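# Move fridge bottles upright onto cart tray, close fridge

## Task

Take each bottle still inside the refrigerator and set it standing upright on the top tray of the cart. Any bottle already on that tray must also be upright when you finish. Then close the refrigerator door completely. The task fails if a glass bottle drops any real distance, if the door is swung open or closed violently, or if the robot tips over or is left leaning. Anything that stays in place only because the robot is holding it does not count.

## Robot and tools

ROBOT. A Hello Robot Stretch 4 with a single arm. It has an omni-wheel base, a lift that rides up and down a mast, one telescoping arm that reaches straight forward, a wrist with yaw, pitch and roll joints, and a two-finger gripper. It stands about 1.6 m tall, and the base rim lies within 0.23 m of the base origin. There are four cameras: head_camera, head_left_camera, head_right_camera (both fisheye) and wrist_camera.

FRAMES. Base frame: origin on the floor beneath the centre of the base, x ahead, y to the left, z up. hand_pose is given in this frame and marks the point between the fingers, 0.015 m behind their tips. The printed value can be slightly wrong. Odometry frame: where the base frame was when the scene began. Headings are positive to the left, from -3.142 to 3.142.

execute_actions(actions, cameras). actions is a list with either one action or nothing. An empty list just reports state and images. cameras lists which images come back: any of head_camera, head_left_camera, head_right_camera, wrist_camera, or "all". Leaving it out or null means all, and [] means none. An action may contain:
- base: exactly one relative move, counted from where the base last reported itself. translate_m drives straight, metres, -2 to 2, positive forward. strafe_m slides sideways without turning, metres, -2 to 2, positive left. rotate_rad turns in place, radians, -3.2 to 3.2, positive counter-clockwise seen from above.
- joints: absolute targets, keyed by name, not offsets. lift_m 0 to 1.2 m. arm_m 0 to 0.55 m of extension. wrist_yaw_rad -1.134 to 4.276 (0 points ahead, positive turns left, 3.14 folds back, and above 3.4 the arm may block it). wrist_pitch_rad -1.117 to 4.259 (0 is level, 1.57 points down). wrist_roll_rad -1.117 to 4.259 (0 puts the fingers at equal height; positive turns clockwise as seen from behind the gripper). gripper_m 0 to 0.08 m, the gap between the fingers.
- pace: "slow", "default", "fast" or "max". Base speed is about 0.1/0.3/0.4/0.6 m/s and turning about 1/2/3/4 rad/s. A raised lift (above 0.2) caps these speeds further.
- contact_limits: {"arm_m": value}, from 0 (gentlest) to 0.75. It sets how hard the arm may push before it halts. The default is 0.5.
- end_of_arm: "enable_torque", sent on its own. It revives wrist or gripper motors that have switched off.
Base and joint motions start at the same moment but may finish at different times. An unknown key or an illegal value rejects the whole call. Joint targets past their range are clipped to the limit, and the result says so. A joint or base you leave out may still be driving toward an earlier target. Once a result reports a stop, later calls in the same reply are skipped.

wait(seconds): 0 to 10. It commands nothing and returns the same state and images. zoom_image(camera, region): shows a sharper crop of a camera's latest image. region is [x0, y0, x1, y1] in pixels, with the top-left corner at (0, 0), and can be at most 504x504. read_manual(section): gives licence texts only. finished_scene(scene): closes scene 1 or 2 for good and reports success, so call it only when everything is settled.

RESULT LINES. base_status and joint_status report how each motion ended:
- done
- off_target: stopped short and possibly still pushing
- contact_stop_at_<key>: blocked; the part goes slack, so a lift can sag and wheels can roll
- limit_stop_at_<name>: e.g. own_body for self-collision, or tilt above 6 degrees, which makes the lift, arm and wheels slack until the lean eases
- time_out
- torque_fault: the motor went limp; send enable_torque to recover
on_its_own describes things you did not command, including "held at" targets and unusual resting effort. joint_positions has tolerances of lift and arm ±0.004, yaw and roll ±0.02, pitch ±0.05, gripper ±0.002. lidar_m gives 12 distances in 30-degree sectors: the first straight ahead, then counter-clockwise (4th left, 7th behind, 10th right). "-" means nothing seen or closer than 0.25 m, and glass is often missed. wrist_depth_mm is a 7x7 grid of depths, 100 to 2000 mm, filled from the top left; clear objects do not appear. base_odometry comes from the wheels alone. If turned_by_wheels and turned_by_imu differ by more than about 0.1 rad, the base slipped or hit something. base_tilt gives forward and right lean in degrees, with a fixed offset of up to 1.5. motor_effort is a percentage, with the peak in brackets; for wheel_0/1/2, positive means turning right. pictures lists the order of the images.

GRIPPING. To grasp, command a gap smaller than the object. After contact the fingers hold only slightly inside that point. off_target after closing means something is between the fingers. If gripper effort stays beyond about 50, the motor faults and may let go. A level gripper holding more than about 2.7 kg, or a gripper pressed into something by the base or arm, faults the wrist.

CAUTIONS. Lower glass bottles gently, set them down upright, and let go only once they stand on the tray. Move the fridge door slowly with a low contact limit, and close it fully without slamming. Do not drive or turn carrying more than 1 kg with arm_m above 0.2, and avoid fast paces or hard high pulls, since these can tip the robot. Tilting the gripper up while rolled can trigger a self-collision stop. To unfold at the start, send lift_m 0.4 with wrist_yaw_rad 0 in one action. Loose objects may occasionally get knocked. The simulation keeps running between calls, while the robot holds its last command.

Each tool is called by a JSON object that holds its "op" and its "data", one argument or row to a line.

## Session

{"op": "execute_actions", "data": {
  "actions": []
}}

Scene clock: 0.00 s.
base_odometry: x=+0.000 y=+0.000 heading=+0.000 (m, m, rad; odometry frame)
turned_by_wheels: +0.000 (rad since the last result)
turned_by_imu: +0.000 (rad since the last result)
base_tilt: forward=+0.7 right=-0.8 (deg)
lidar_m: 2.23 1.96 0.82 0.82 0.97 1.43 1.44 1.68 0.99 1.15 1.27 1.37
base_status: not commanded
joint_positions: lift_m=+0.150 arm_m=+0.000 wrist_yaw_rad=+3.131 wrist_pitch_rad=+0.008 wrist_roll_rad=+0.013 gripper_m=+0.040
joint_status: not commanded
motor_effort: lift_m=+21 arm_m=-1 wrist_yaw_rad=+0 wrist_pitch_rad=-8 wrist_roll_rad=-1 gripper_m=+0 wheel_0=+0 wheel_1=+0 wheel_2=+0 (%)
hand_pose: x=-0.0407 y=+0.0898 z=+0.3263 quat_wxyz=(+0.006, -0.004, +0.006, +1.000) (m; base frame)
wrist_depth_mm: - 140 1661 1576 1464 1430 1366 / - 139 1576 1576 1499 1430 1397 / - 126 190 1576 1499 1430 1366 / 107 140 234 1537 1537 1430 1366 / 139 1708 1618 1537 1464 1430 1397 / 1205 1308 1366 1308 1229 1160 1118 / 866 931 112 878 116 - 798
pictures: head_camera, head_left_camera, head_right_camera, wrist_camera
Images, in order (width x height): head_camera 420x560, head_left_camera 420x672, head_right_camera 420x672, wrist_camera 616x392.

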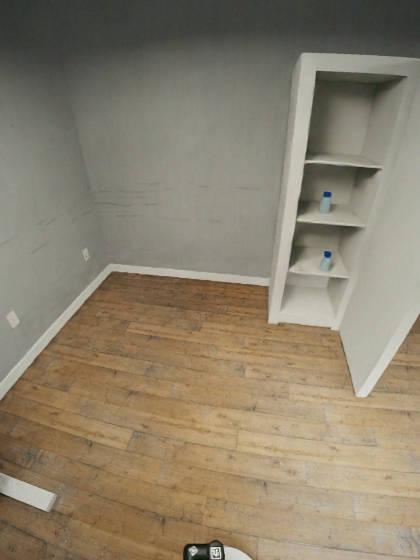

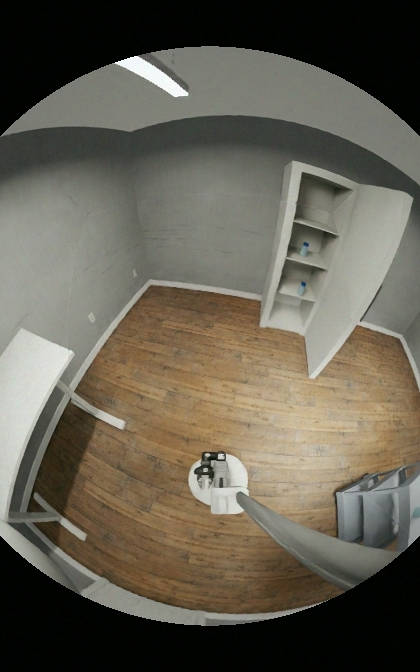

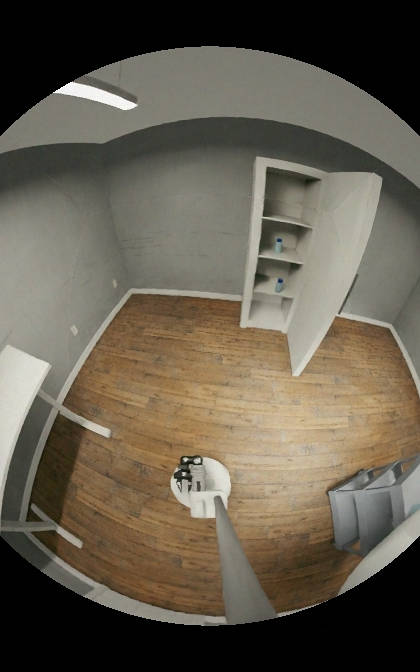

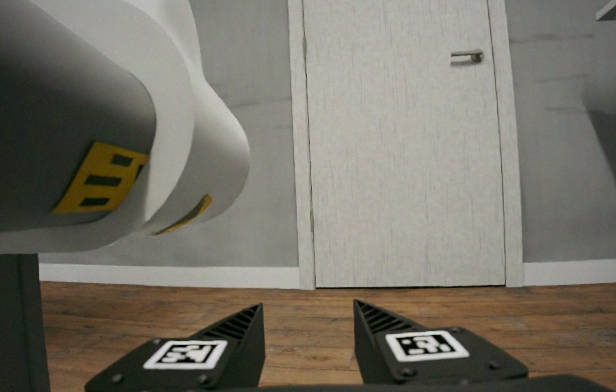

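{"op": "execute_actions", "data": {
  "actions": [
    {"base":{"rotate_rad":-1.5},"joints":{"lift_m":0.4,"wrist_yaw_rad":0,"gripper_m":0.08}}
  ]
}}

Scene clock: 21.87 s.
base_odometry: x=+0.000 y=+0.000 heading=-1.500 (m, m, rad; odometry frame)
turned_by_wheels: -1.500 (rad since the last result)
turned_by_imu: -1.483 (rad since the last result)
base_tilt: forward=+0.7 right=-0.8 (deg)
lidar_m: 3.08 1.25 1.53 2.25 1.85 0.81 0.82 0.99 1.43 1.43 1.26 1.00
base_status: done
joint_positions: lift_m=+0.400 arm_m=+0.000 wrist_yaw_rad=+0.001 wrist_pitch_rad=+0.008 wrist_roll_rad=+0.013 gripper_m=+0.080
joint_status: all done
motor_effort: lift_m=+24(27) arm_m=-1(1) wrist_yaw_rad=-2(8) wrist_pitch_rad=-9(9) wrist_roll_rad=-1(1) gripper_m=+2(2) wheel_0=+1(8) wheel_1=+0(6) wheel_2=+0(6) (%)
hand_pose: x=+0.3838 y=-0.0873 z=+0.5762 quat_wxyz=(+1.000, +0.006, +0.004, +0.000) (m; base frame)
wrist_depth_mm: - - - - - - - / - - - - - 691 683 / - - - - - 866 1138 / - - - - - - - / - - - - - 699 691 / - - - - 1808 1756 1756 / - 108 732 1397 1255 - -
pictures: head_camera, head_left_camera, head_right_camera, wrist_camera
Images, in order (width x height): head_camera 420x560, head_left_camera 420x672, head_right_camera 420x672, wrist_camera 616x392.

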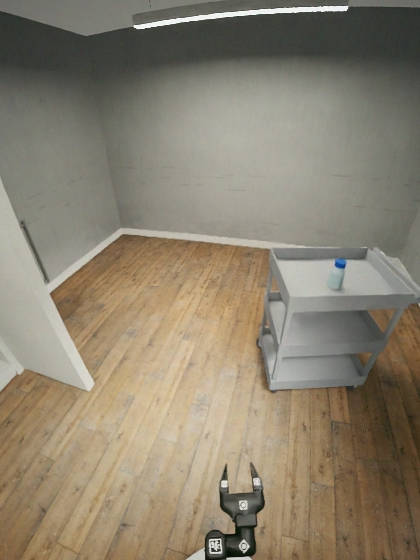

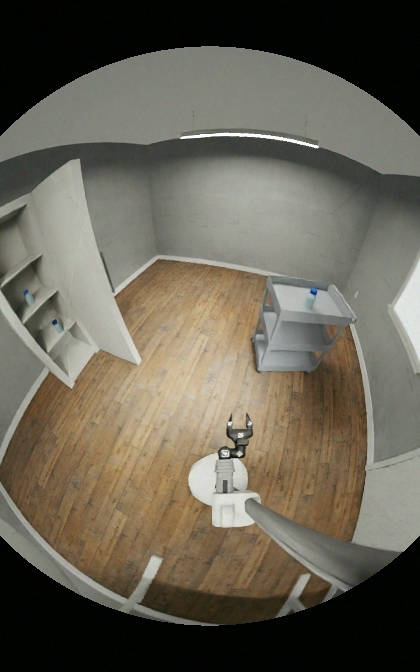

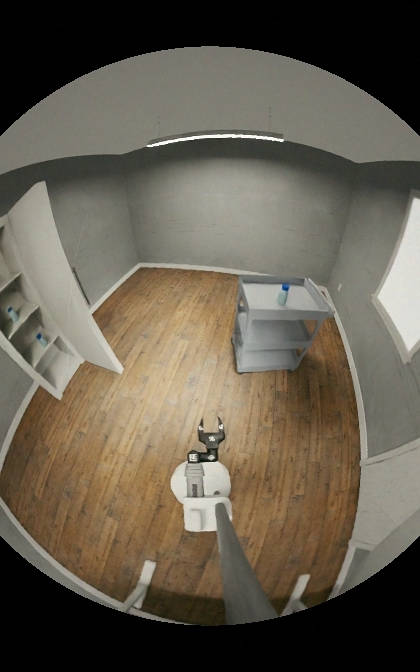

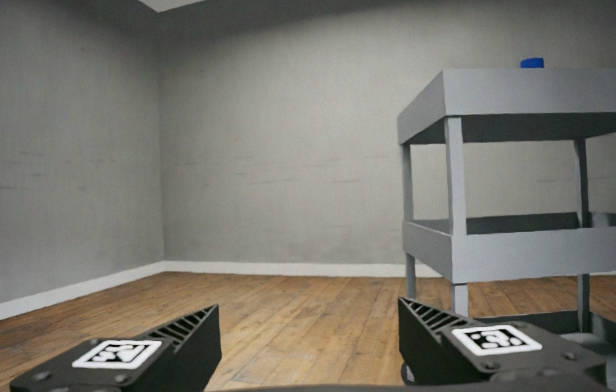

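{"op": "zoom_image", "data": {
  "camera": "head_camera",
  "region": [250, 230, 420, 400]
}}

{"op": "execute_actions", "data": {
  "actions": [
    {"base":{"rotate_rad":1.3}}
  ],
  "cameras": []
}}

{"op": "execute_actions", "data": {
  "actions": [
    {"base":{"strafe_m":-0.42},"joints":{"lift_m":0.7}}
  ],
  "cameras": []
}}

{"op": "execute_actions", "data": {
  "actions": [
    {"base":{"translate_m":0.75}}
  ]
}}

Region (250, 230, 420, 400) of head_camera's 420x560 image, scaled by 2.965, with more detail than that image has.

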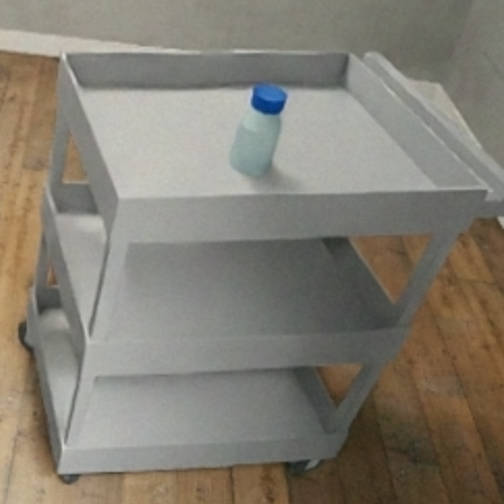

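Scene clock: 43.63 s.
base_odometry: x=+0.000 y=+0.000 heading=-0.200 (m, m, rad; odometry frame)
turned_by_wheels: +1.300 (rad since the last result)
turned_by_imu: +1.286 (rad since the last result)
base_tilt: forward=+0.7 right=-0.9 (deg)
lidar_m: 1.70 2.26 0.86 0.82 0.84 1.23 1.43 1.55 1.05 0.97 3.11 1.25
base_status: done
joint_positions: lift_m=+0.400 arm_m=+0.000 wrist_yaw_rad=+0.000 wrist_pitch_rad=+0.008 wrist_roll_rad=+0.013 gripper_m=+0.080
joint_status: not commanded
motor_effort: lift_m=+22(24) arm_m=-1(1) wrist_yaw_rad=+0(2) wrist_pitch_rad=-8(8) wrist_roll_rad=+0(1) gripper_m=+0(1) wheel_0=-2(7) wheel_1=-2(3) wheel_2=-1(7) (%)
hand_pose: x=+0.3837 y=-0.0874 z=+0.5764 quat_wxyz=(+1.000, +0.006, +0.004, +0.000) (m; base frame)
wrist_depth_mm: - - - - 1618 1308 917 / - - - - 1808 1336 904 / - - - - 1808 1366 931 / - - - - 1863 1366 946 / - - - - 1808 1366 946 / - - - 1863 1576 1205 946 / - 108 732 1397 1255 - -
pictures: none
No camera images: the call's "cameras" was empty. Leave "cameras" out to get every camera's image.

Scene clock: 46.37 s.
base_odometry: x=-0.084 y=-0.412 heading=-0.201 (m, m, rad; odometry frame)
turned_by_wheels: +0.000 (rad since the last result)
turned_by_imu: +0.000 (rad since the last result)
base_tilt: forward=+0.6 right=-0.8 (deg)
lidar_m: 1.30 2.37 2.11 1.22 1.30 1.51 1.44 1.54 0.61 0.56 2.81 1.06
base_status: done
joint_positions: lift_m=+0.700 arm_m=+0.000 wrist_yaw_rad=+0.000 wrist_pitch_rad=+0.008 wrist_roll_rad=+0.013 gripper_m=+0.080
joint_status: all done
motor_effort: lift_m=+24(25) arm_m=-1(1) wrist_yaw_rad=-1(1) wrist_pitch_rad=-8(7) wrist_roll_rad=+0(1) gripper_m=+2(2) wheel_0=-1(9) wheel_1=+0(11) wheel_2=-2(4) (%)
hand_pose: x=+0.3837 y=-0.0874 z=+0.8762 quat_wxyz=(+1.000, +0.006, +0.004, +0.000) (m; base frame)
wrist_depth_mm: - - 1863 1808 917 - 1921 / - - - 1921 946 - 1983 / - - - 1756 976 - 1983 / - - - 1863 1025 - 1983 / - - - 1863 1060 - - / - - 1464 1863 1078 - 1921 / - 108 820 1808 1078 - -
pictures: none
No camera images: the call's "cameras" was empty. Leave "cameras" out to get every camera's image.

Scene clock: 50.33 s.
base_odometry: x=+0.651 y=-0.561 heading=-0.200 (m, m, rad; odometry frame)
turned_by_wheels: +0.000 (rad since the last result)
turned_by_imu: +0.000 (rad since the last result)
base_tilt: forward=+0.7 right=-0.9 (deg)
lidar_m: 0.93 1.57 2.10 1.55 1.31 1.80 2.18 1.00 1.09 2.68 0.42 0.45
base_status: done
joint_positions: lift_m=+0.700 arm_m=+0.000 wrist_yaw_rad=+0.000 wrist_pitch_rad=+0.008 wrist_roll_rad=+0.013 gripper_m=+0.080
joint_status: not commanded
motor_effort: lift_m=+24(24) arm_m=-1(1) wrist_yaw_rad=-1(0) wrist_pitch_rad=-7(6) wrist_roll_rad=+0(0) gripper_m=+2(1) wheel_0=+1(6) wheel_1=+0(8) wheel_2=+1(9) (%)
hand_pose: x=+0.3837 y=-0.0874 z=+0.8762 quat_wxyz=(+1.000, +0.006, +0.004, +0.000) (m; base frame)
wrist_depth_mm: 1308 1281 788 798 741 488 353 / 1255 1281 991 1182 866 508 362 / 1255 1281 1042 1138 904 512 366 / 1281 1308 1008 1160 798 521 362 / 1308 1281 991 1160 946 535 375 / 1281 1281 946 1160 991 459 375 / - 108 496 831 809 - -
pictures: head_camera, head_left_camera, head_right_camera, wrist_camera
Images, in order (width x height): head_camera 420x560, head_left_camera 420x672, head_right_camera 420x672, wrist_camera 616x392.

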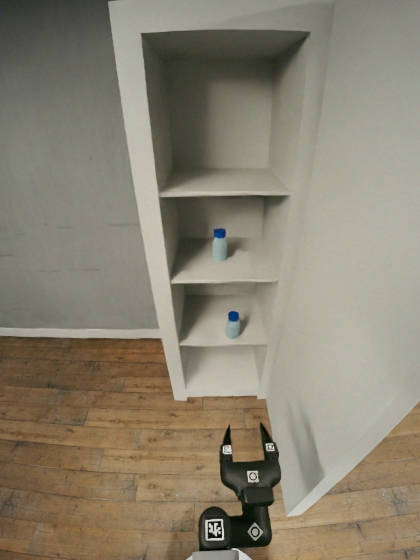

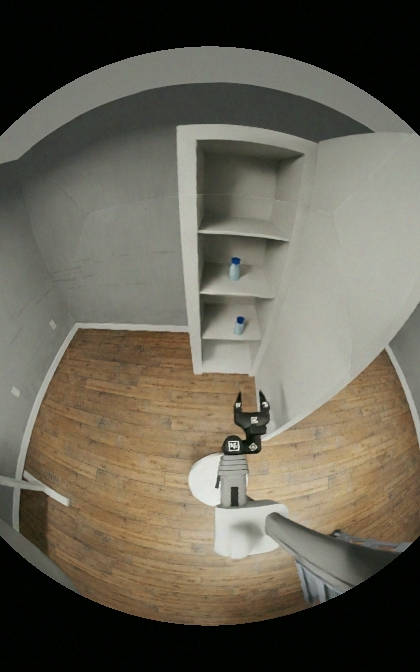

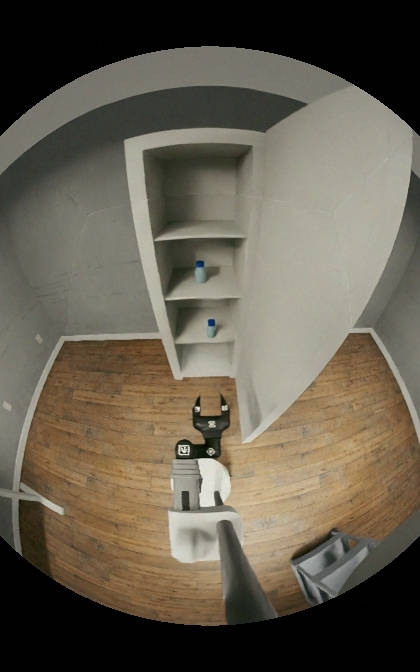

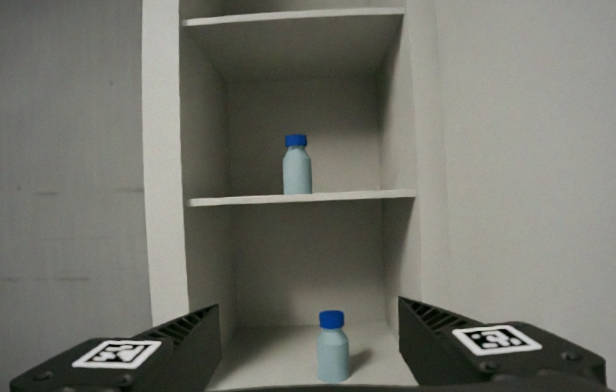

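{"op": "execute_actions", "data": {
  "actions": [
    {"base":{"strafe_m":0.03},"joints":{"lift_m":0.89}}
  ],
  "cameras": []
}}

{"op": "execute_actions", "data": {
  "actions": [
    {"base":{"translate_m":0.4},"joints":{"arm_m":0.15}}
  ],
  "cameras": ["head_camera","wrist_camera"]
}}

Scene clock: 79.00 s.
base_odometry: x=+0.657 y=-0.531 heading=-0.200 (m, m, rad; odometry frame)
turned_by_wheels: +0.000 (rad since the last result)
turned_by_imu: +0.000 (rad since the last result)
base_tilt: forward=+0.7 right=-0.9 (deg)
lidar_m: 0.93 1.57 2.07 1.54 1.29 1.82 2.19 1.01 1.12 2.71 0.44 0.51
base_status: done
joint_positions: lift_m=+0.890 arm_m=+0.000 wrist_yaw_rad=+0.000 wrist_pitch_rad=+0.008 wrist_roll_rad=+0.013 gripper_m=+0.080
joint_status: all done
motor_effort: lift_m=+24(23) arm_m=-1(1) wrist_yaw_rad=-1(1) wrist_pitch_rad=-8(7) wrist_roll_rad=-2(0) gripper_m=+3(1) wheel_0=+2(6) wheel_1=-1(8) wheel_2=+0(2) (%)
hand_pose: x=+0.3837 y=-0.0874 z=+1.0662 quat_wxyz=(+1.000, +0.006, +0.004, +0.000) (m; base frame)
wrist_depth_mm: 1281 1281 917 1138 946 554 397 / 1308 1308 820 1138 854 564 402 / 1281 1308 809 1138 891 580 404 / 1281 1281 904 1138 1078 591 407 / 1281 1281 878 1025 931 597 407 / 1281 1281 741 1138 831 517 421 / - 108 488 1138 1138 - -
pictures: none
No camera images: the call's "cameras" was empty. Leave "cameras" out to get every camera's image.

Scene clock: 81.80 s.
base_odometry: x=+1.049 y=-0.611 heading=-0.200 (m, m, rad; odometry frame)
turned_by_wheels: +0.000 (rad since the last result)
turned_by_imu: +0.000 (rad since the last result)
base_tilt: forward=+0.7 right=-1.0 (deg)
lidar_m: 0.52 0.55 1.63 1.95 1.47 1.78 2.58 1.35 3.03 0.33 0.37 0.52
base_status: done
joint_positions: lift_m=+0.890 arm_m=+0.149 wrist_yaw_rad=+0.000 wrist_pitch_rad=+0.008 wrist_roll_rad=+0.013 gripper_m=+0.080
joint_status: all done
motor_effort: lift_m=+24(24) arm_m=+6(5) wrist_yaw_rad=+0(1) wrist_pitch_rad=-8(9) wrist_roll_rad=+0(1) gripper_m=+1(2) wheel_0=-1(5) wheel_1=+0(5) wheel_2=+2(7) (%)
hand_pose: x=+0.5324 y=-0.0874 z=+1.0662 quat_wxyz=(+1.000, +0.006, +0.004, +0.000) (m; base frame)
wrist_depth_mm: 297 353 379 394 399 394 355 / 297 436 559 580 591 492 364 / 297 433 615 615 609 521 370 / 296 430 615 615 609 535 366 / 290 421 621 615 603 539 368 / 286 407 574 357 591 462 379 / - 109 272 353 370 - -
pictures: head_camera, wrist_camera
Images, in order (width x height): head_camera 420x560, wrist_camera 616x392.

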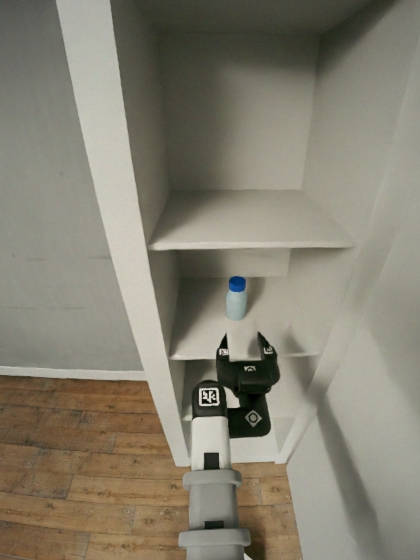

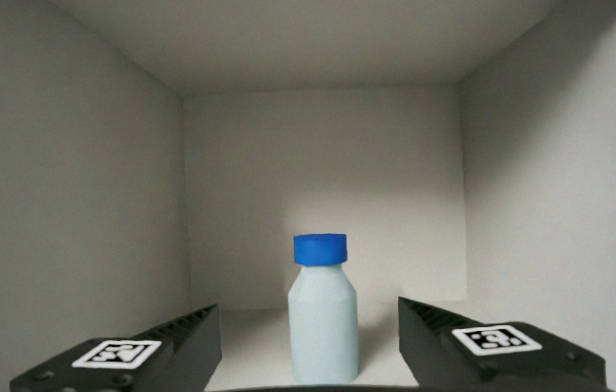

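{"op": "execute_actions", "data": {
  "actions": [
    {"base":{"strafe_m":-0.015},"joints":{"arm_m":0.28}}
  ],
  "cameras": ["wrist_camera"]
}}

Scene clock: 90.50 s.
base_odometry: x=+1.047 y=-0.626 heading=-0.200 (m, m, rad; odometry frame)
turned_by_wheels: +0.000 (rad since the last result)
turned_by_imu: +0.000 (rad since the last result)
base_tilt: forward=+0.6 right=-0.9 (deg)
lidar_m: 0.55 0.57 1.63 1.97 1.48 1.80 2.58 1.35 0.36 0.30 0.33 0.49
base_status: done
joint_positions: lift_m=+0.890 arm_m=+0.279 wrist_yaw_rad=+0.000 wrist_pitch_rad=+0.008 wrist_roll_rad=+0.013 gripper_m=+0.080
joint_status: all done
motor_effort: lift_m=+24(24) arm_m=+7(9) wrist_yaw_rad=+0(1) wrist_pitch_rad=-8(8) wrist_roll_rad=+0(0) gripper_m=+2(2) wheel_0=-1(6) wheel_1=-1(7) wheel_2=+1(1) (%)
hand_pose: x=+0.6624 y=-0.0874 z=+1.0662 quat_wxyz=(+1.000, +0.006, +0.004, +0.000) (m; base frame)
wrist_depth_mm: 312 366 379 394 402 387 342 / 315 452 484 484 480 477 349 / 312 452 488 484 477 477 353 / 310 449 488 480 480 477 351 / 307 445 488 484 477 477 359 / 300 427 484 234 480 445 364 / - 109 272 224 241 - -
pictures: wrist_camera
Images, in order (width x height): wrist_camera 616x392.

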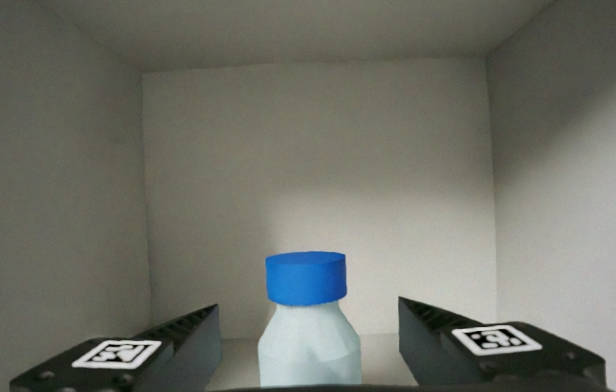

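{"op": "execute_actions", "data": {
  "actions": [
    {"joints":{"arm_m":0.387},"pace":"slow","contact_limits":{"arm_m":0.2}}
  ],
  "cameras": ["wrist_camera","head_camera"]
}}

Scene clock: 97.67 s.
base_odometry: x=+1.047 y=-0.626 heading=-0.200 (m, m, rad; odometry frame)
turned_by_wheels: +0.000 (rad since the last result)
turned_by_imu: +0.001 (rad since the last result)
base_tilt: forward=+0.9 right=-0.9 (deg)
lidar_m: 0.54 0.58 1.63 1.98 1.47 1.81 2.59 1.34 0.36 0.32 0.35 0.47
base_status: not commanded
joint_positions: lift_m=+0.890 arm_m=+0.386 wrist_yaw_rad=+0.000 wrist_pitch_rad=+0.008 wrist_roll_rad=+0.013 gripper_m=+0.080
joint_status: all done
motor_effort: lift_m=+24(24) arm_m=+7(7) wrist_yaw_rad=+0(0) wrist_pitch_rad=-9(8) wrist_roll_rad=+1(1) gripper_m=+2(1) wheel_0=-1(0) wheel_1=-1(1) wheel_2=+1(1) (%)
contact_limits: arm_m 0.2
hand_pose: x=+0.7694 y=-0.0874 z=+1.0662 quat_wxyz=(+1.000, +0.006, +0.004, +0.000) (m; base frame)
wrist_depth_mm: 306 364 377 377 373 370 345 / 306 379 377 377 373 373 351 / 307 379 377 373 373 373 359 / 306 379 377 377 370 373 353 / 303 379 379 379 373 370 366 / 297 382 377 138 373 373 368 / - 109 132 121 132 - -
pictures: head_camera, wrist_camera
Images, in order (width x height): head_camera 420x560, wrist_camera 616x392.

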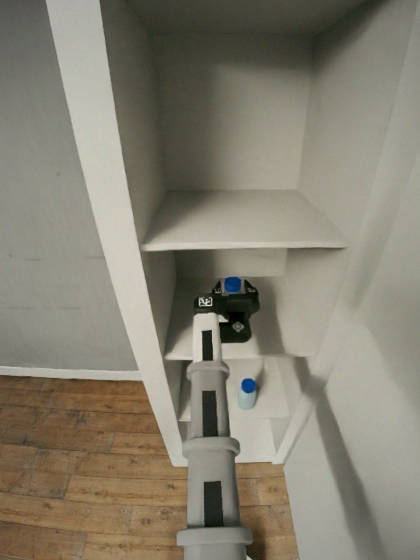

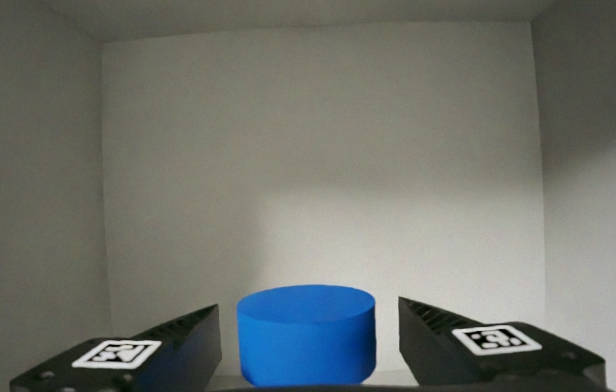

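{"op": "execute_actions", "data": {
  "actions": [
    {"joints":{"gripper_m":0.03}}
  ],
  "cameras": ["wrist_camera"]
}}

{"op": "execute_actions", "data": {
  "actions": [
    {"joints":{"lift_m":0.92},"pace":"slow"}
  ],
  "cameras": ["wrist_camera","head_camera"]
}}

Scene clock: 104.20 s.
base_odometry: x=+1.047 y=-0.626 heading=-0.200 (m, m, rad; odometry frame)
turned_by_wheels: +0.000 (rad since the last result)
turned_by_imu: +0.000 (rad since the last result)
base_tilt: forward=+0.8 right=-0.7 (deg)
lidar_m: 0.54 0.55 1.61 1.99 1.47 1.78 2.60 1.37 0.32 0.30 0.33 0.48
base_status: not commanded
joint_positions: lift_m=+0.890 arm_m=+0.386 wrist_yaw_rad=+0.000 wrist_pitch_rad=+0.008 wrist_roll_rad=+0.013 gripper_m=+0.052
joint_status: gripper_m off_target (ended at +0.052, target +0.030)
on_its_own: gripper_m is held at +0.046, not at your +0.030, by its contact guard: the fingers met something
motor_effort: lift_m=+24(24) arm_m=+6(7) wrist_yaw_rad=-1(0) wrist_pitch_rad=-8(7) wrist_roll_rad=+1(0) gripper_m=-42(45) wheel_0=+0(1) wheel_1=-1(1) wheel_2=+1(1) (%)
hand_pose: x=+0.7694 y=-0.0874 z=+1.0662 quat_wxyz=(+1.000, +0.006, +0.004, +0.000) (m; base frame)
wrist_depth_mm: 306 364 377 375 375 370 347 / 307 379 375 377 373 370 351 / 307 377 379 377 375 373 357 / 306 382 377 375 375 373 355 / 301 379 379 377 375 370 366 / 297 377 379 137 149 370 368 / 291 109 126 121 126 - -
pictures: wrist_camera
Images, in order (width x height): wrist_camera 616x392.

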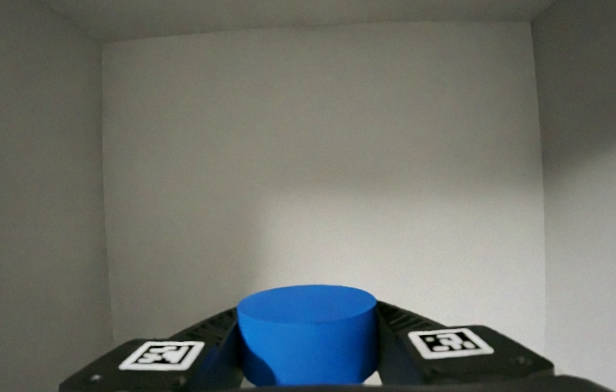

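Scene clock: 105.27 s.
base_odometry: x=+1.047 y=-0.626 heading=-0.200 (m, m, rad; odometry frame)
turned_by_wheels: +0.000 (rad since the last result)
turned_by_imu: +0.000 (rad since the last result)
base_tilt: forward=+0.7 right=-0.9 (deg)
lidar_m: 0.54 0.56 1.61 1.97 1.46 1.81 2.58 1.34 0.36 0.32 0.33 0.49
base_status: not commanded
joint_positions: lift_m=+0.920 arm_m=+0.386 wrist_yaw_rad=+0.000 wrist_pitch_rad=+0.011 wrist_roll_rad=+0.013 gripper_m=+0.052
joint_status: all done
on_its_own: gripper_m is held at +0.046, not at your +0.030, by its contact guard: the fingers met something
motor_effort: lift_m=+26(24) arm_m=+6(6) wrist_yaw_rad=-1(1) wrist_pitch_rad=-18(18) wrist_roll_rad=-1(1) gripper_m=-41(40) wheel_0=-1(1) wheel_1=-1(1) wheel_2=+1(1) (%)
hand_pose: x=+0.7694 y=-0.0874 z=+1.0954 quat_wxyz=(+1.000, +0.006, +0.006, +0.000) (m; base frame)
wrist_depth_mm: 290 309 325 334 342 342 325 / 307 379 377 377 375 370 353 / 307 382 377 375 373 370 357 / 306 379 377 377 375 373 353 / 303 379 377 377 375 373 366 / 296 382 377 137 149 373 368 / 291 109 126 121 126 - -
pictures: head_camera, wrist_camera
Images, in order (width x height): head_camera 420x560, wrist_camera 616x392.

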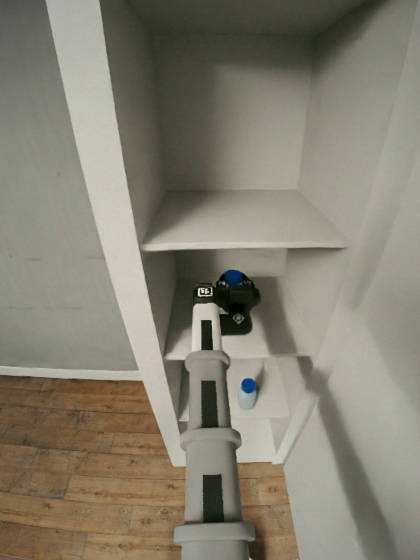

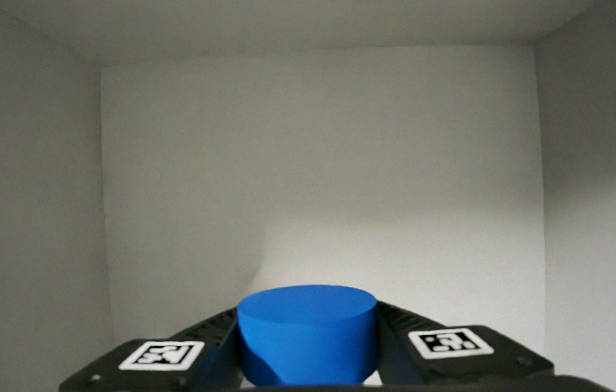

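{"op": "execute_actions", "data": {
  "actions": [
    {"base":{"translate_m":-0.75},"joints":{"arm_m":0.0}}
  ],
  "cameras": []
}}

{"op": "execute_actions", "data": {
  "actions": [
    {"base":{"rotate_rad":-2.03},"pace":"slow"}
  ]
}}

Scene clock: 126.23 s.
base_odometry: x=+0.312 y=-0.476 heading=-0.200 (m, m, rad; odometry frame)
turned_by_wheels: +0.000 (rad since the last result)
turned_by_imu: +0.002 (rad since the last result)
base_tilt: forward=+0.8 right=-0.7 (deg)
lidar_m: 1.28 1.93 2.11 1.22 1.27 1.82 1.84 0.87 0.74 2.68 2.59 0.72
base_status: done
joint_positions: lift_m=+0.920 arm_m=+0.001 wrist_yaw_rad=+0.000 wrist_pitch_rad=+0.011 wrist_roll_rad=+0.013 gripper_m=+0.052
joint_status: all done
on_its_own: gripper_m is held at +0.046, not at your +0.030, by its contact guard: the fingers met something
motor_effort: lift_m=+25(26) arm_m=-7(7) wrist_yaw_rad=+0(1) wrist_pitch_rad=-17(18) wrist_roll_rad=+0(1) gripper_m=-41(41) wheel_0=-1(8) wheel_1=+0(4) wheel_2=-1(9) (%)
hand_pose: x=+0.3847 y=-0.0874 z=+1.0955 quat_wxyz=(+1.000, +0.006, +0.006, +0.000) (m; base frame)
wrist_depth_mm: 1618 1618 1205 1366 1060 500 415 / 1661 1618 1430 1464 1078 512 415 / 1618 1618 1397 1464 1060 521 415 / 1661 1576 1308 1464 1025 535 418 / 1618 1661 1182 1499 1060 539 413 / 1661 1618 1060 137 149 500 418 / 1708 109 126 121 126 - -
pictures: none
No camera images: the call's "cameras" was empty. Leave "cameras" out to get every camera's image.

Scene clock: 129.53 s.
base_odometry: x=+0.312 y=-0.476 heading=-2.230 (m, m, rad; odometry frame)
turned_by_wheels: -2.030 (rad since the last result)
turned_by_imu: -2.007 (rad since the last result)
base_tilt: forward=+0.8 right=-0.8 (deg)
lidar_m: 0.76 2.67 2.37 0.68 1.28 1.97 2.06 1.24 1.33 1.88 1.83 0.78
base_status: done
joint_positions: lift_m=+0.920 arm_m=+0.001 wrist_yaw_rad=+0.000 wrist_pitch_rad=+0.011 wrist_roll_rad=+0.013 gripper_m=+0.052
joint_status: not commanded
on_its_own: gripper_m is held at +0.046, not at your +0.030, by its contact guard: the fingers met something
motor_effort: lift_m=+25(25) arm_m=-7(7) wrist_yaw_rad=+0(1) wrist_pitch_rad=-17(18) wrist_roll_rad=-1(1) gripper_m=-41(40) wheel_0=+2(4) wheel_1=+2(3) wheel_2=+1(3) (%)
hand_pose: x=+0.3847 y=-0.0874 z=+1.0955 quat_wxyz=(+1.000, +0.006, +0.006, +0.000) (m; base frame)
wrist_depth_mm: - - - - - 1921 1618 / - - - - - 1983 1537 / - - - - - - 1576 / - - - - - - 1618 / - - - - - - 1576 / - - - 137 149 960 1576 / - 109 126 121 126 - 1576
pictures: head_camera, head_left_camera, head_right_camera, wrist_camera
Images, in order (width x height): head_camera 420x560, head_left_camera 420x672, head_right_camera 420x672, wrist_camera 616x392.

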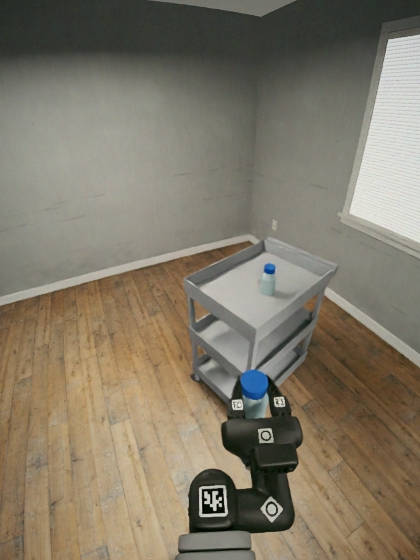

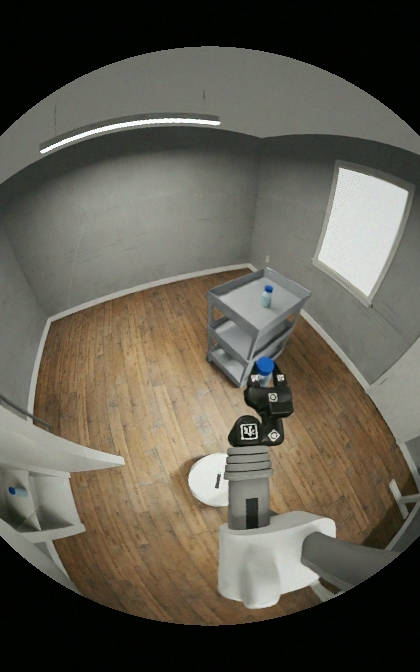

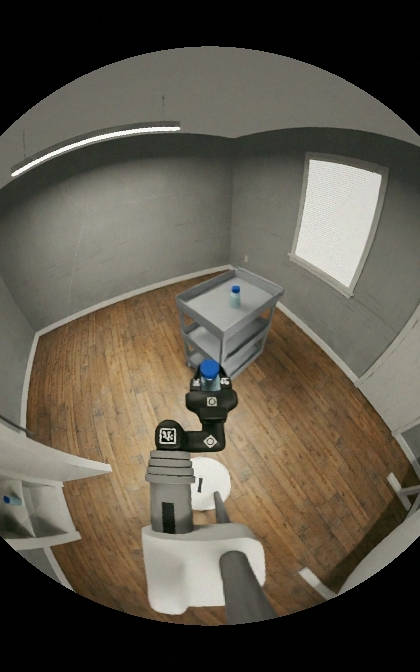

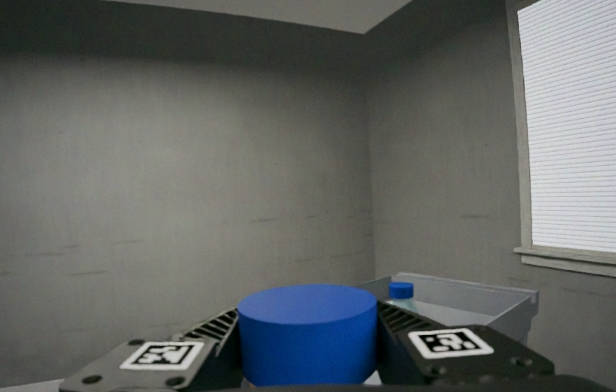

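{"op": "execute_actions", "data": {
  "actions": [
    {"base":{"translate_m":0.3},"joints":{"arm_m":0.366}}
  ],
  "cameras": ["head_camera","head_left_camera"]
}}

{"op": "execute_actions", "data": {
  "actions": [
    {"joints":{"lift_m":0.79},"pace":"slow"}
  ],
  "cameras": ["head_camera","head_left_camera","wrist_camera"]
}}

Scene clock: 143.27 s.
base_odometry: x=+0.128 y=-0.713 heading=-2.230 (m, m, rad; odometry frame)
turned_by_wheels: +0.000 (rad since the last result)
turned_by_imu: +0.000 (rad since the last result)
base_tilt: forward=+0.8 right=-0.9 (deg)
lidar_m: 0.51 2.42 2.54 0.83 0.76 2.11 2.36 1.48 1.64 1.75 1.74 0.46
base_status: done
joint_positions: lift_m=+0.920 arm_m=+0.365 wrist_yaw_rad=+0.000 wrist_pitch_rad=+0.011 wrist_roll_rad=+0.013 gripper_m=+0.052
joint_status: all done
on_its_own: gripper_m is held at +0.046, not at your +0.030, by its contact guard: the fingers met something
motor_effort: lift_m=+25(26) arm_m=+6(8) wrist_yaw_rad=-1(2) wrist_pitch_rad=-17(17) wrist_roll_rad=-2(1) gripper_m=-40(40) wheel_0=+0(5) wheel_1=+0(5) wheel_2=+1(9) (%)
hand_pose: x=+0.7485 y=-0.0874 z=+1.0955 quat_wxyz=(+1.000, +0.006, +0.006, +0.000) (m; base frame)
wrist_depth_mm: 1576 1708 1863 - - 1576 1366 / 1576 1756 1863 - - 1618 1336 / 1661 1708 1921 - - 1756 1366 / 1576 1756 1921 - - 1756 1336 / 1537 1708 1863 - - 1661 1366 / 1576 1708 1863 137 148 1618 1366 / 1576 109 126 121 126 - 1336
pictures: head_camera, head_left_camera
Images, in order (width x height): head_camera 420x560, head_left_camera 420x672.

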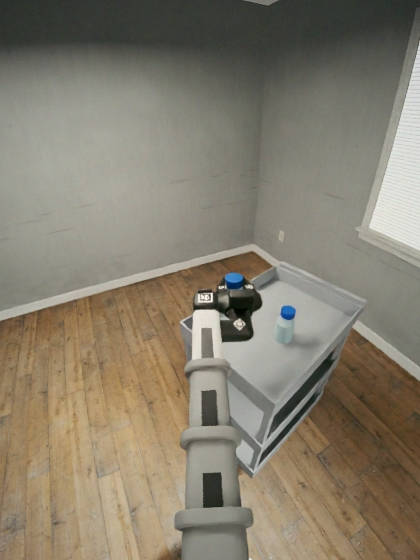

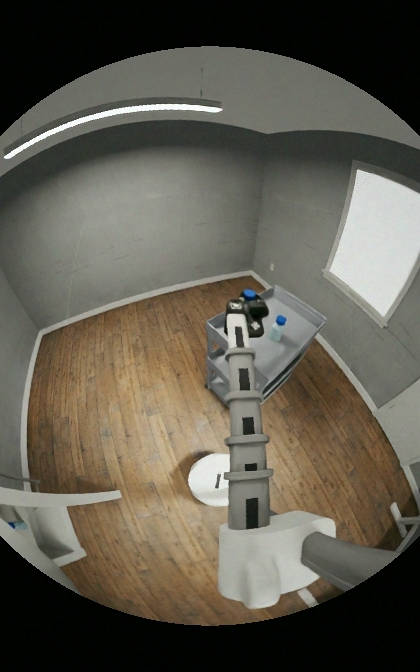

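Scene clock: 145.17 s.
base_odometry: x=+0.128 y=-0.713 heading=-2.230 (m, m, rad; odometry frame)
turned_by_wheels: +0.000 (rad since the last result)
turned_by_imu: +0.000 (rad since the last result)
base_tilt: forward=+0.8 right=-0.9 (deg)
lidar_m: 0.51 2.41 2.54 0.77 0.76 2.13 2.35 1.50 1.65 1.78 1.74 0.47
base_status: not commanded
joint_positions: lift_m=+0.790 arm_m=+0.365 wrist_yaw_rad=+0.000 wrist_pitch_rad=+0.011 wrist_roll_rad=+0.013 gripper_m=+0.052
joint_status: all done
on_its_own: gripper_m is held at +0.046, not at your +0.030, by its contact guard: the fingers met something
motor_effort: lift_m=+18(24) arm_m=+6(6) wrist_yaw_rad=-1(1) wrist_pitch_rad=-17(19) wrist_roll_rad=-2(0) gripper_m=-41(42) wheel_0=+0(0) wheel_1=-1(0) wheel_2=+1(1) (%)
hand_pose: x=+0.7485 y=-0.0874 z=+0.9661 quat_wxyz=(+1.000, +0.006, +0.006, +0.000) (m; base frame)
wrist_depth_mm: 1618 1708 1863 - - 1618 1336 / 1576 1661 1921 - - 1661 1336 / 1576 1708 1921 - - 1618 1366 / 1618 1708 1863 - - 1661 1366 / 1576 1756 1921 - - 1708 1366 / 1576 1708 1808 137 148 549 508 / 1576 109 126 121 126 - -
pictures: head_camera, head_left_camera, wrist_camera
Images, in order (width x height): head_camera 420x560, head_left_camera 420x672, wrist_camera 616x392.

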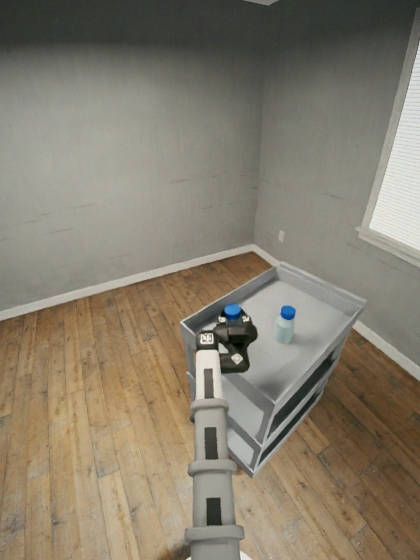

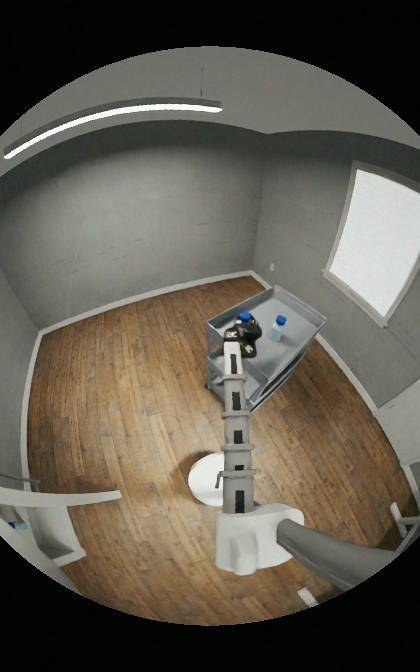

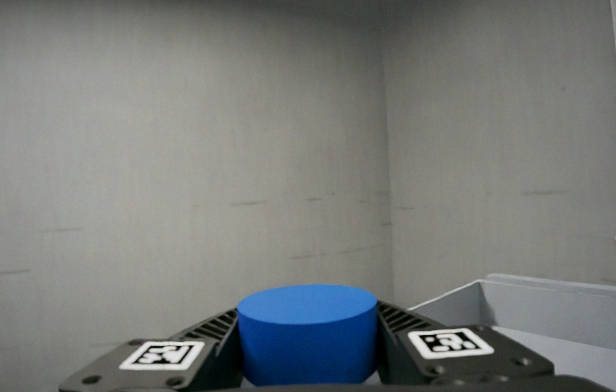

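{"op": "execute_actions", "data": {
  "actions": [
    {"joints":{"lift_m":0.77},"pace":"slow"}
  ],
  "cameras": []
}}

{"op": "execute_actions", "data": {
  "actions": [
    {"joints":{"lift_m":0.76},"pace":"slow"}
  ],
  "cameras": ["head_camera"]
}}

Scene clock: 151.03 s.
base_odometry: x=+0.128 y=-0.713 heading=-2.230 (m, m, rad; odometry frame)
turned_by_wheels: +0.000 (rad since the last result)
turned_by_imu: +0.000 (rad since the last result)
base_tilt: forward=+0.7 right=-0.8 (deg)
lidar_m: 0.52 2.41 2.53 0.80 0.75 2.11 2.33 1.50 1.62 1.76 1.73 0.48
base_status: not commanded
joint_positions: lift_m=+0.770 arm_m=+0.365 wrist_yaw_rad=+0.000 wrist_pitch_rad=+0.011 wrist_roll_rad=+0.013 gripper_m=+0.052
joint_status: all done
on_its_own: gripper_m is held at +0.046, not at your +0.030, by its contact guard: the fingers met something
motor_effort: lift_m=+18(20) arm_m=+6(6) wrist_yaw_rad=-1(1) wrist_pitch_rad=-17(17) wrist_roll_rad=-3(0) gripper_m=-40(41) wheel_0=+0(1) wheel_1=-1(0) wheel_2=+1(1) (%)
hand_pose: x=+0.7485 y=-0.0874 z=+0.9460 quat_wxyz=(+1.000, +0.006, +0.006, +0.000) (m; base frame)
wrist_depth_mm: 1576 1708 1921 - - 1618 1336 / 1576 1661 1863 - - 1618 1336 / 1576 1708 1863 - - 1661 1366 / 1576 1661 1863 - - 1661 1366 / 1576 1756 1863 - - 1708 1308 / 1576 1708 1808 137 149 554 500 / 1537 109 126 121 126 - -
pictures: none
No camera images: the call's "cameras" was empty. Leave "cameras" out to get every camera's image.

Scene clock: 151.77 s.
base_odometry: x=+0.128 y=-0.713 heading=-2.230 (m, m, rad; odometry frame)
turned_by_wheels: +0.000 (rad since the last result)
turned_by_imu: +0.000 (rad since the last result)
base_tilt: forward=+0.8 right=-0.7 (deg)
lidar_m: 0.55 2.39 2.53 0.80 0.75 2.12 2.32 1.50 1.62 1.78 1.71 0.45
base_status: not commanded
joint_positions: lift_m=+0.760 arm_m=+0.365 wrist_yaw_rad=+0.000 wrist_pitch_rad=+0.011 wrist_roll_rad=+0.013 gripper_m=+0.052
joint_status: all done
on_its_own: gripper_m is held at +0.046, not at your +0.030, by its contact guard: the fingers met something
motor_effort: lift_m=+18(16) arm_m=+6(6) wrist_yaw_rad=-1(1) wrist_pitch_rad=-18(18) wrist_roll_rad=+0(0) gripper_m=-41(41) wheel_0=+0(0) wheel_1=+0(0) wheel_2=+1(1) (%)
hand_pose: x=+0.7485 y=-0.0874 z=+0.9361 quat_wxyz=(+1.000, +0.006, +0.006, +0.000) (m; base frame)
wrist_depth_mm: 1618 1708 1863 - - 1576 1336 / 1618 1708 1921 - - 1618 1336 / 1618 1708 1863 - - 1618 1308 / 1618 1708 1863 - - 1661 1336 / 1537 1708 1808 - - 1618 1281 / 1618 1708 1808 137 149 535 492 / 1537 109 126 121 126 - -
pictures: head_camera
Images, in order (width x height): head_camera 420x560.

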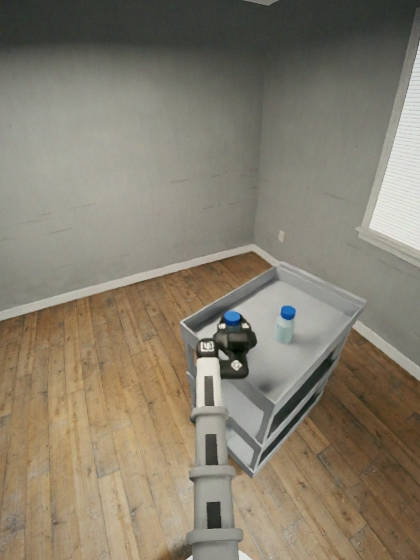

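{"op": "execute_actions", "data": {
  "actions": [
    {"joints":{"lift_m":0.752},"pace":"slow"}
  ],
  "cameras": []
}}

Scene clock: 156.80 s.
base_odometry: x=+0.128 y=-0.713 heading=-2.230 (m, m, rad; odometry frame)
turned_by_wheels: +0.000 (rad since the last result)
turned_by_imu: +0.000 (rad since the last result)
base_tilt: forward=+0.9 right=-0.8 (deg)
lidar_m: 0.51 2.40 2.56 0.80 0.75 2.12 2.34 1.51 1.64 1.77 1.72 0.47
base_status: not commanded
joint_positions: lift_m=+0.752 arm_m=+0.365 wrist_yaw_rad=+0.000 wrist_pitch_rad=+0.011 wrist_roll_rad=+0.013 gripper_m=+0.052
joint_status: all done
on_its_own: gripper_m is held at +0.046, not at your +0.030, by its contact guard: the fingers met something
motor_effort: lift_m=+18(18) arm_m=+6(6) wrist_yaw_rad=-1(1) wrist_pitch_rad=-18(15) wrist_roll_rad=-1(2) gripper_m=-41(41) wheel_0=+0(0) wheel_1=+0(0) wheel_2=+1(1) (%)
hand_pose: x=+0.7485 y=-0.0874 z=+0.9280 quat_wxyz=(+1.000, +0.006, +0.006, +0.000) (m; base frame)
wrist_depth_mm: 1537 1708 1863 - - 1618 1308 / 1618 1661 1921 - - 1618 1336 / 1576 1708 1921 - - 1661 1336 / 1576 1708 1863 - - 1661 1366 / 1576 1756 1863 - - 1576 1308 / 1537 1708 1863 137 149 530 484 / 1576 109 126 121 126 - -
pictures: none
No camera images: the call's "cameras" was empty. Leave "cameras" out to get every camera's image.

{"op": "execute_actions", "data": {
  "actions": [
    {"joints":{"lift_m":0.744},"pace":"slow"}
  ],
  "cameras": []
}}

Scene clock: 161.77 s.
base_odometry: x=+0.128 y=-0.713 heading=-2.230 (m, m, rad; odometry frame)
turned_by_wheels: +0.000 (rad since the last result)
turned_by_imu: +0.000 (rad since the last result)
base_tilt: forward=+0.7 right=-0.9 (deg)
lidar_m: 0.53 2.39 2.57 0.80 0.74 2.13 2.33 1.49 1.61 1.77 1.72 0.46
base_status: not commanded
joint_positions: lift_m=+0.745 arm_m=+0.365 wrist_yaw_rad=+0.000 wrist_pitch_rad=+0.003 wrist_roll_rad=+0.013 gripper_m=+0.052
joint_status: all done
on_its_own: gripper_m is held at +0.046, not at your +0.030, by its contact guard: the fingers met something
motor_effort: lift_m=+14(17) arm_m=+6(6) wrist_yaw_rad=+0(1) wrist_pitch_rad=+7(16) wrist_roll_rad=-3(3) gripper_m=-41(41) wheel_0=+0(0) wheel_1=+0(0) wheel_2=+1(1) (%)
hand_pose: x=+0.7485 y=-0.0874 z=+0.9221 quat_wxyz=(+1.000, +0.007, +0.001, +0.000) (m; base frame)
wrist_depth_mm: 1576 1708 1921 - - 1618 1336 / 1618 1708 1863 - - 1661 1336 / 1576 1708 1863 - - 1661 1366 / 1576 1708 1808 - - 1661 1336 / 1537 1661 1863 - - 1576 1308 / 1576 1708 1756 137 149 539 492 / 1537 109 126 121 126 - -
pictures: none
No camera images: the call's "cameras" was empty. Leave "cameras" out to get every camera's image.

Contact with the tray at about lift 0.748. Releasing and lifting away.

{"op": "execute_actions", "data": {
  "actions": [
    {"joints":{"gripper_m":0.08,"lift_m":0.748}}
  ],
  "cameras": ["wrist_camera"]
}}

{"op": "execute_actions", "data": {
  "actions": [
    {"joints":{"lift_m":0.82}}
  ],
  "cameras": []
}}

{"op": "execute_actions", "data": {
  "actions": [
    {"base":{"translate_m":-0.3},"joints":{"arm_m":0}}
  ],
  "cameras": ["head_camera","wrist_camera"]
}}

Scene clock: 170.73 s.
base_odometry: x=+0.128 y=-0.713 heading=-2.230 (m, m, rad; odometry frame)
turned_by_wheels: +0.000 (rad since the last result)
turned_by_imu: +0.000 (rad since the last result)
base_tilt: forward=+0.8 right=-1.0 (deg)
lidar_m: 0.51 2.42 2.55 0.82 0.75 2.11 2.33 1.49 1.64 1.78 1.72 0.46
base_status: not commanded
joint_positions: lift_m=+0.748 arm_m=+0.365 wrist_yaw_rad=+0.000 wrist_pitch_rad=+0.008 wrist_roll_rad=+0.013 gripper_m=+0.080
joint_status: all done
motor_effort: lift_m=+24(24) arm_m=+6(6) wrist_yaw_rad=+0(0) wrist_pitch_rad=-8(7) wrist_roll_rad=+1(2) gripper_m=+2(38) wheel_0=+0(0) wheel_1=+0(0) wheel_2=+1(1) (%)
hand_pose: x=+0.7485 y=-0.0874 z=+0.9243 quat_wxyz=(+1.000, +0.006, +0.004, +0.000) (m; base frame)
wrist_depth_mm: 1618 1708 1921 - - 1618 1336 / 1576 1661 1863 - - 1618 1366 / 1537 1708 1921 - - 1661 1366 / 1576 1708 1921 - - 1661 1366 / 1537 1708 1863 - - 1576 1308 / 1537 1661 1756 135 433 530 480 / - 109 133 121 131 - -
pictures: wrist_camera
Images, in order (width x height): wrist_camera 616x392.

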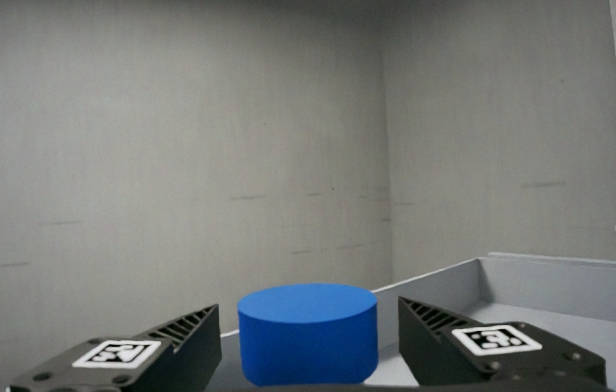

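Scene clock: 172.00 s.
base_odometry: x=+0.128 y=-0.713 heading=-2.230 (m, m, rad; odometry frame)
turned_by_wheels: +0.000 (rad since the last result)
turned_by_imu: +0.000 (rad since the last result)
base_tilt: forward=+0.7 right=-0.9 (deg)
lidar_m: 0.51 2.41 2.54 0.78 0.77 2.14 2.32 1.48 1.64 1.76 1.72 0.47
base_status: not commanded
joint_positions: lift_m=+0.820 arm_m=+0.365 wrist_yaw_rad=+0.000 wrist_pitch_rad=+0.008 wrist_roll_rad=+0.013 gripper_m=+0.080
joint_status: all done
motor_effort: lift_m=+24(24) arm_m=+6(6) wrist_yaw_rad=-1(0) wrist_pitch_rad=-8(8) wrist_roll_rad=-2(2) gripper_m=+2(3) wheel_0=+0(0) wheel_1=+0(0) wheel_2=+1(1) (%)
hand_pose: x=+0.7485 y=-0.0874 z=+0.9962 quat_wxyz=(+1.000, +0.006, +0.004, +0.000) (m; base frame)
wrist_depth_mm: 1576 1756 1863 - - 1618 1366 / 1618 1708 1863 - - 1618 1336 / 1576 1708 1921 - - 1618 1308 / 1576 1708 1921 - - 1708 1336 / 1576 1708 1863 - - 1708 1336 / 1576 1661 1863 - - 585 549 / - 109 1008 - 418 - -
pictures: none
No camera images: the call's "cameras" was empty. Leave "cameras" out to get every camera's image.

Scene clock: 174.47 s.
base_odometry: x=+0.312 y=-0.476 heading=-2.230 (m, m, rad; odometry frame)
turned_by_wheels: +0.000 (rad since the last result)
turned_by_imu: +0.001 (rad since the last result)
base_tilt: forward=+0.8 right=-0.8 (deg)
lidar_m: 0.74 2.67 2.38 0.71 1.27 1.98 2.06 1.24 1.33 1.88 1.85 0.75
base_status: done
joint_positions: lift_m=+0.820 arm_m=+0.001 wrist_yaw_rad=+0.000 wrist_pitch_rad=+0.008 wrist_roll_rad=+0.013 gripper_m=+0.080
joint_status: all done
motor_effort: lift_m=+24(24) arm_m=-7(9) wrist_yaw_rad=+1(1) wrist_pitch_rad=-7(8) wrist_roll_rad=-2(0) gripper_m=+2(2) wheel_0=+0(5) wheel_1=+1(7) wheel_2=-1(9) (%)
hand_pose: x=+0.3847 y=-0.0875 z=+0.9962 quat_wxyz=(+1.000, +0.006, +0.004, +0.000) (m; base frame)
wrist_depth_mm: - - - - - 1921 1576 / - - - - - 1983 1537 / - - - - - - 1576 / - - - - - - 1618 / - - - - 1182 1708 1576 / - - 831 723 809 723 1537 / - 109 512 1060 521 - -
pictures: head_camera, wrist_camera
Images, in order (width x height): head_camera 420x560, wrist_camera 616x392.

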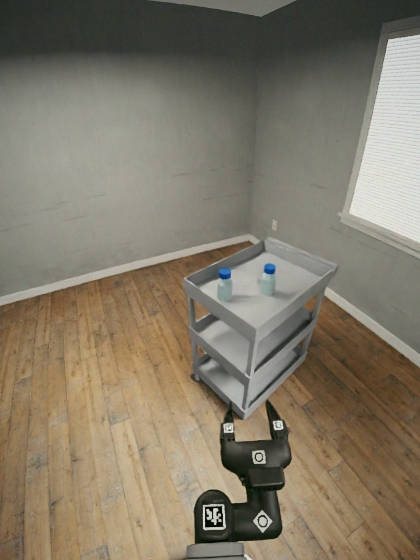

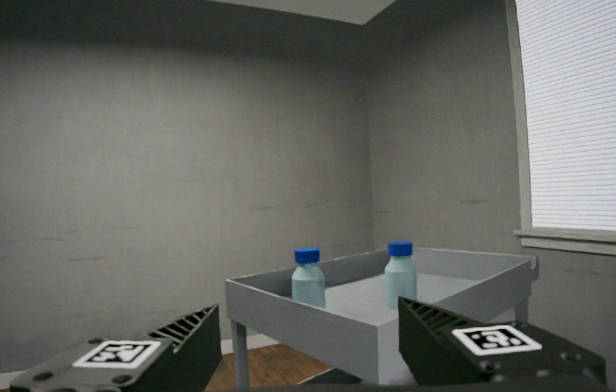

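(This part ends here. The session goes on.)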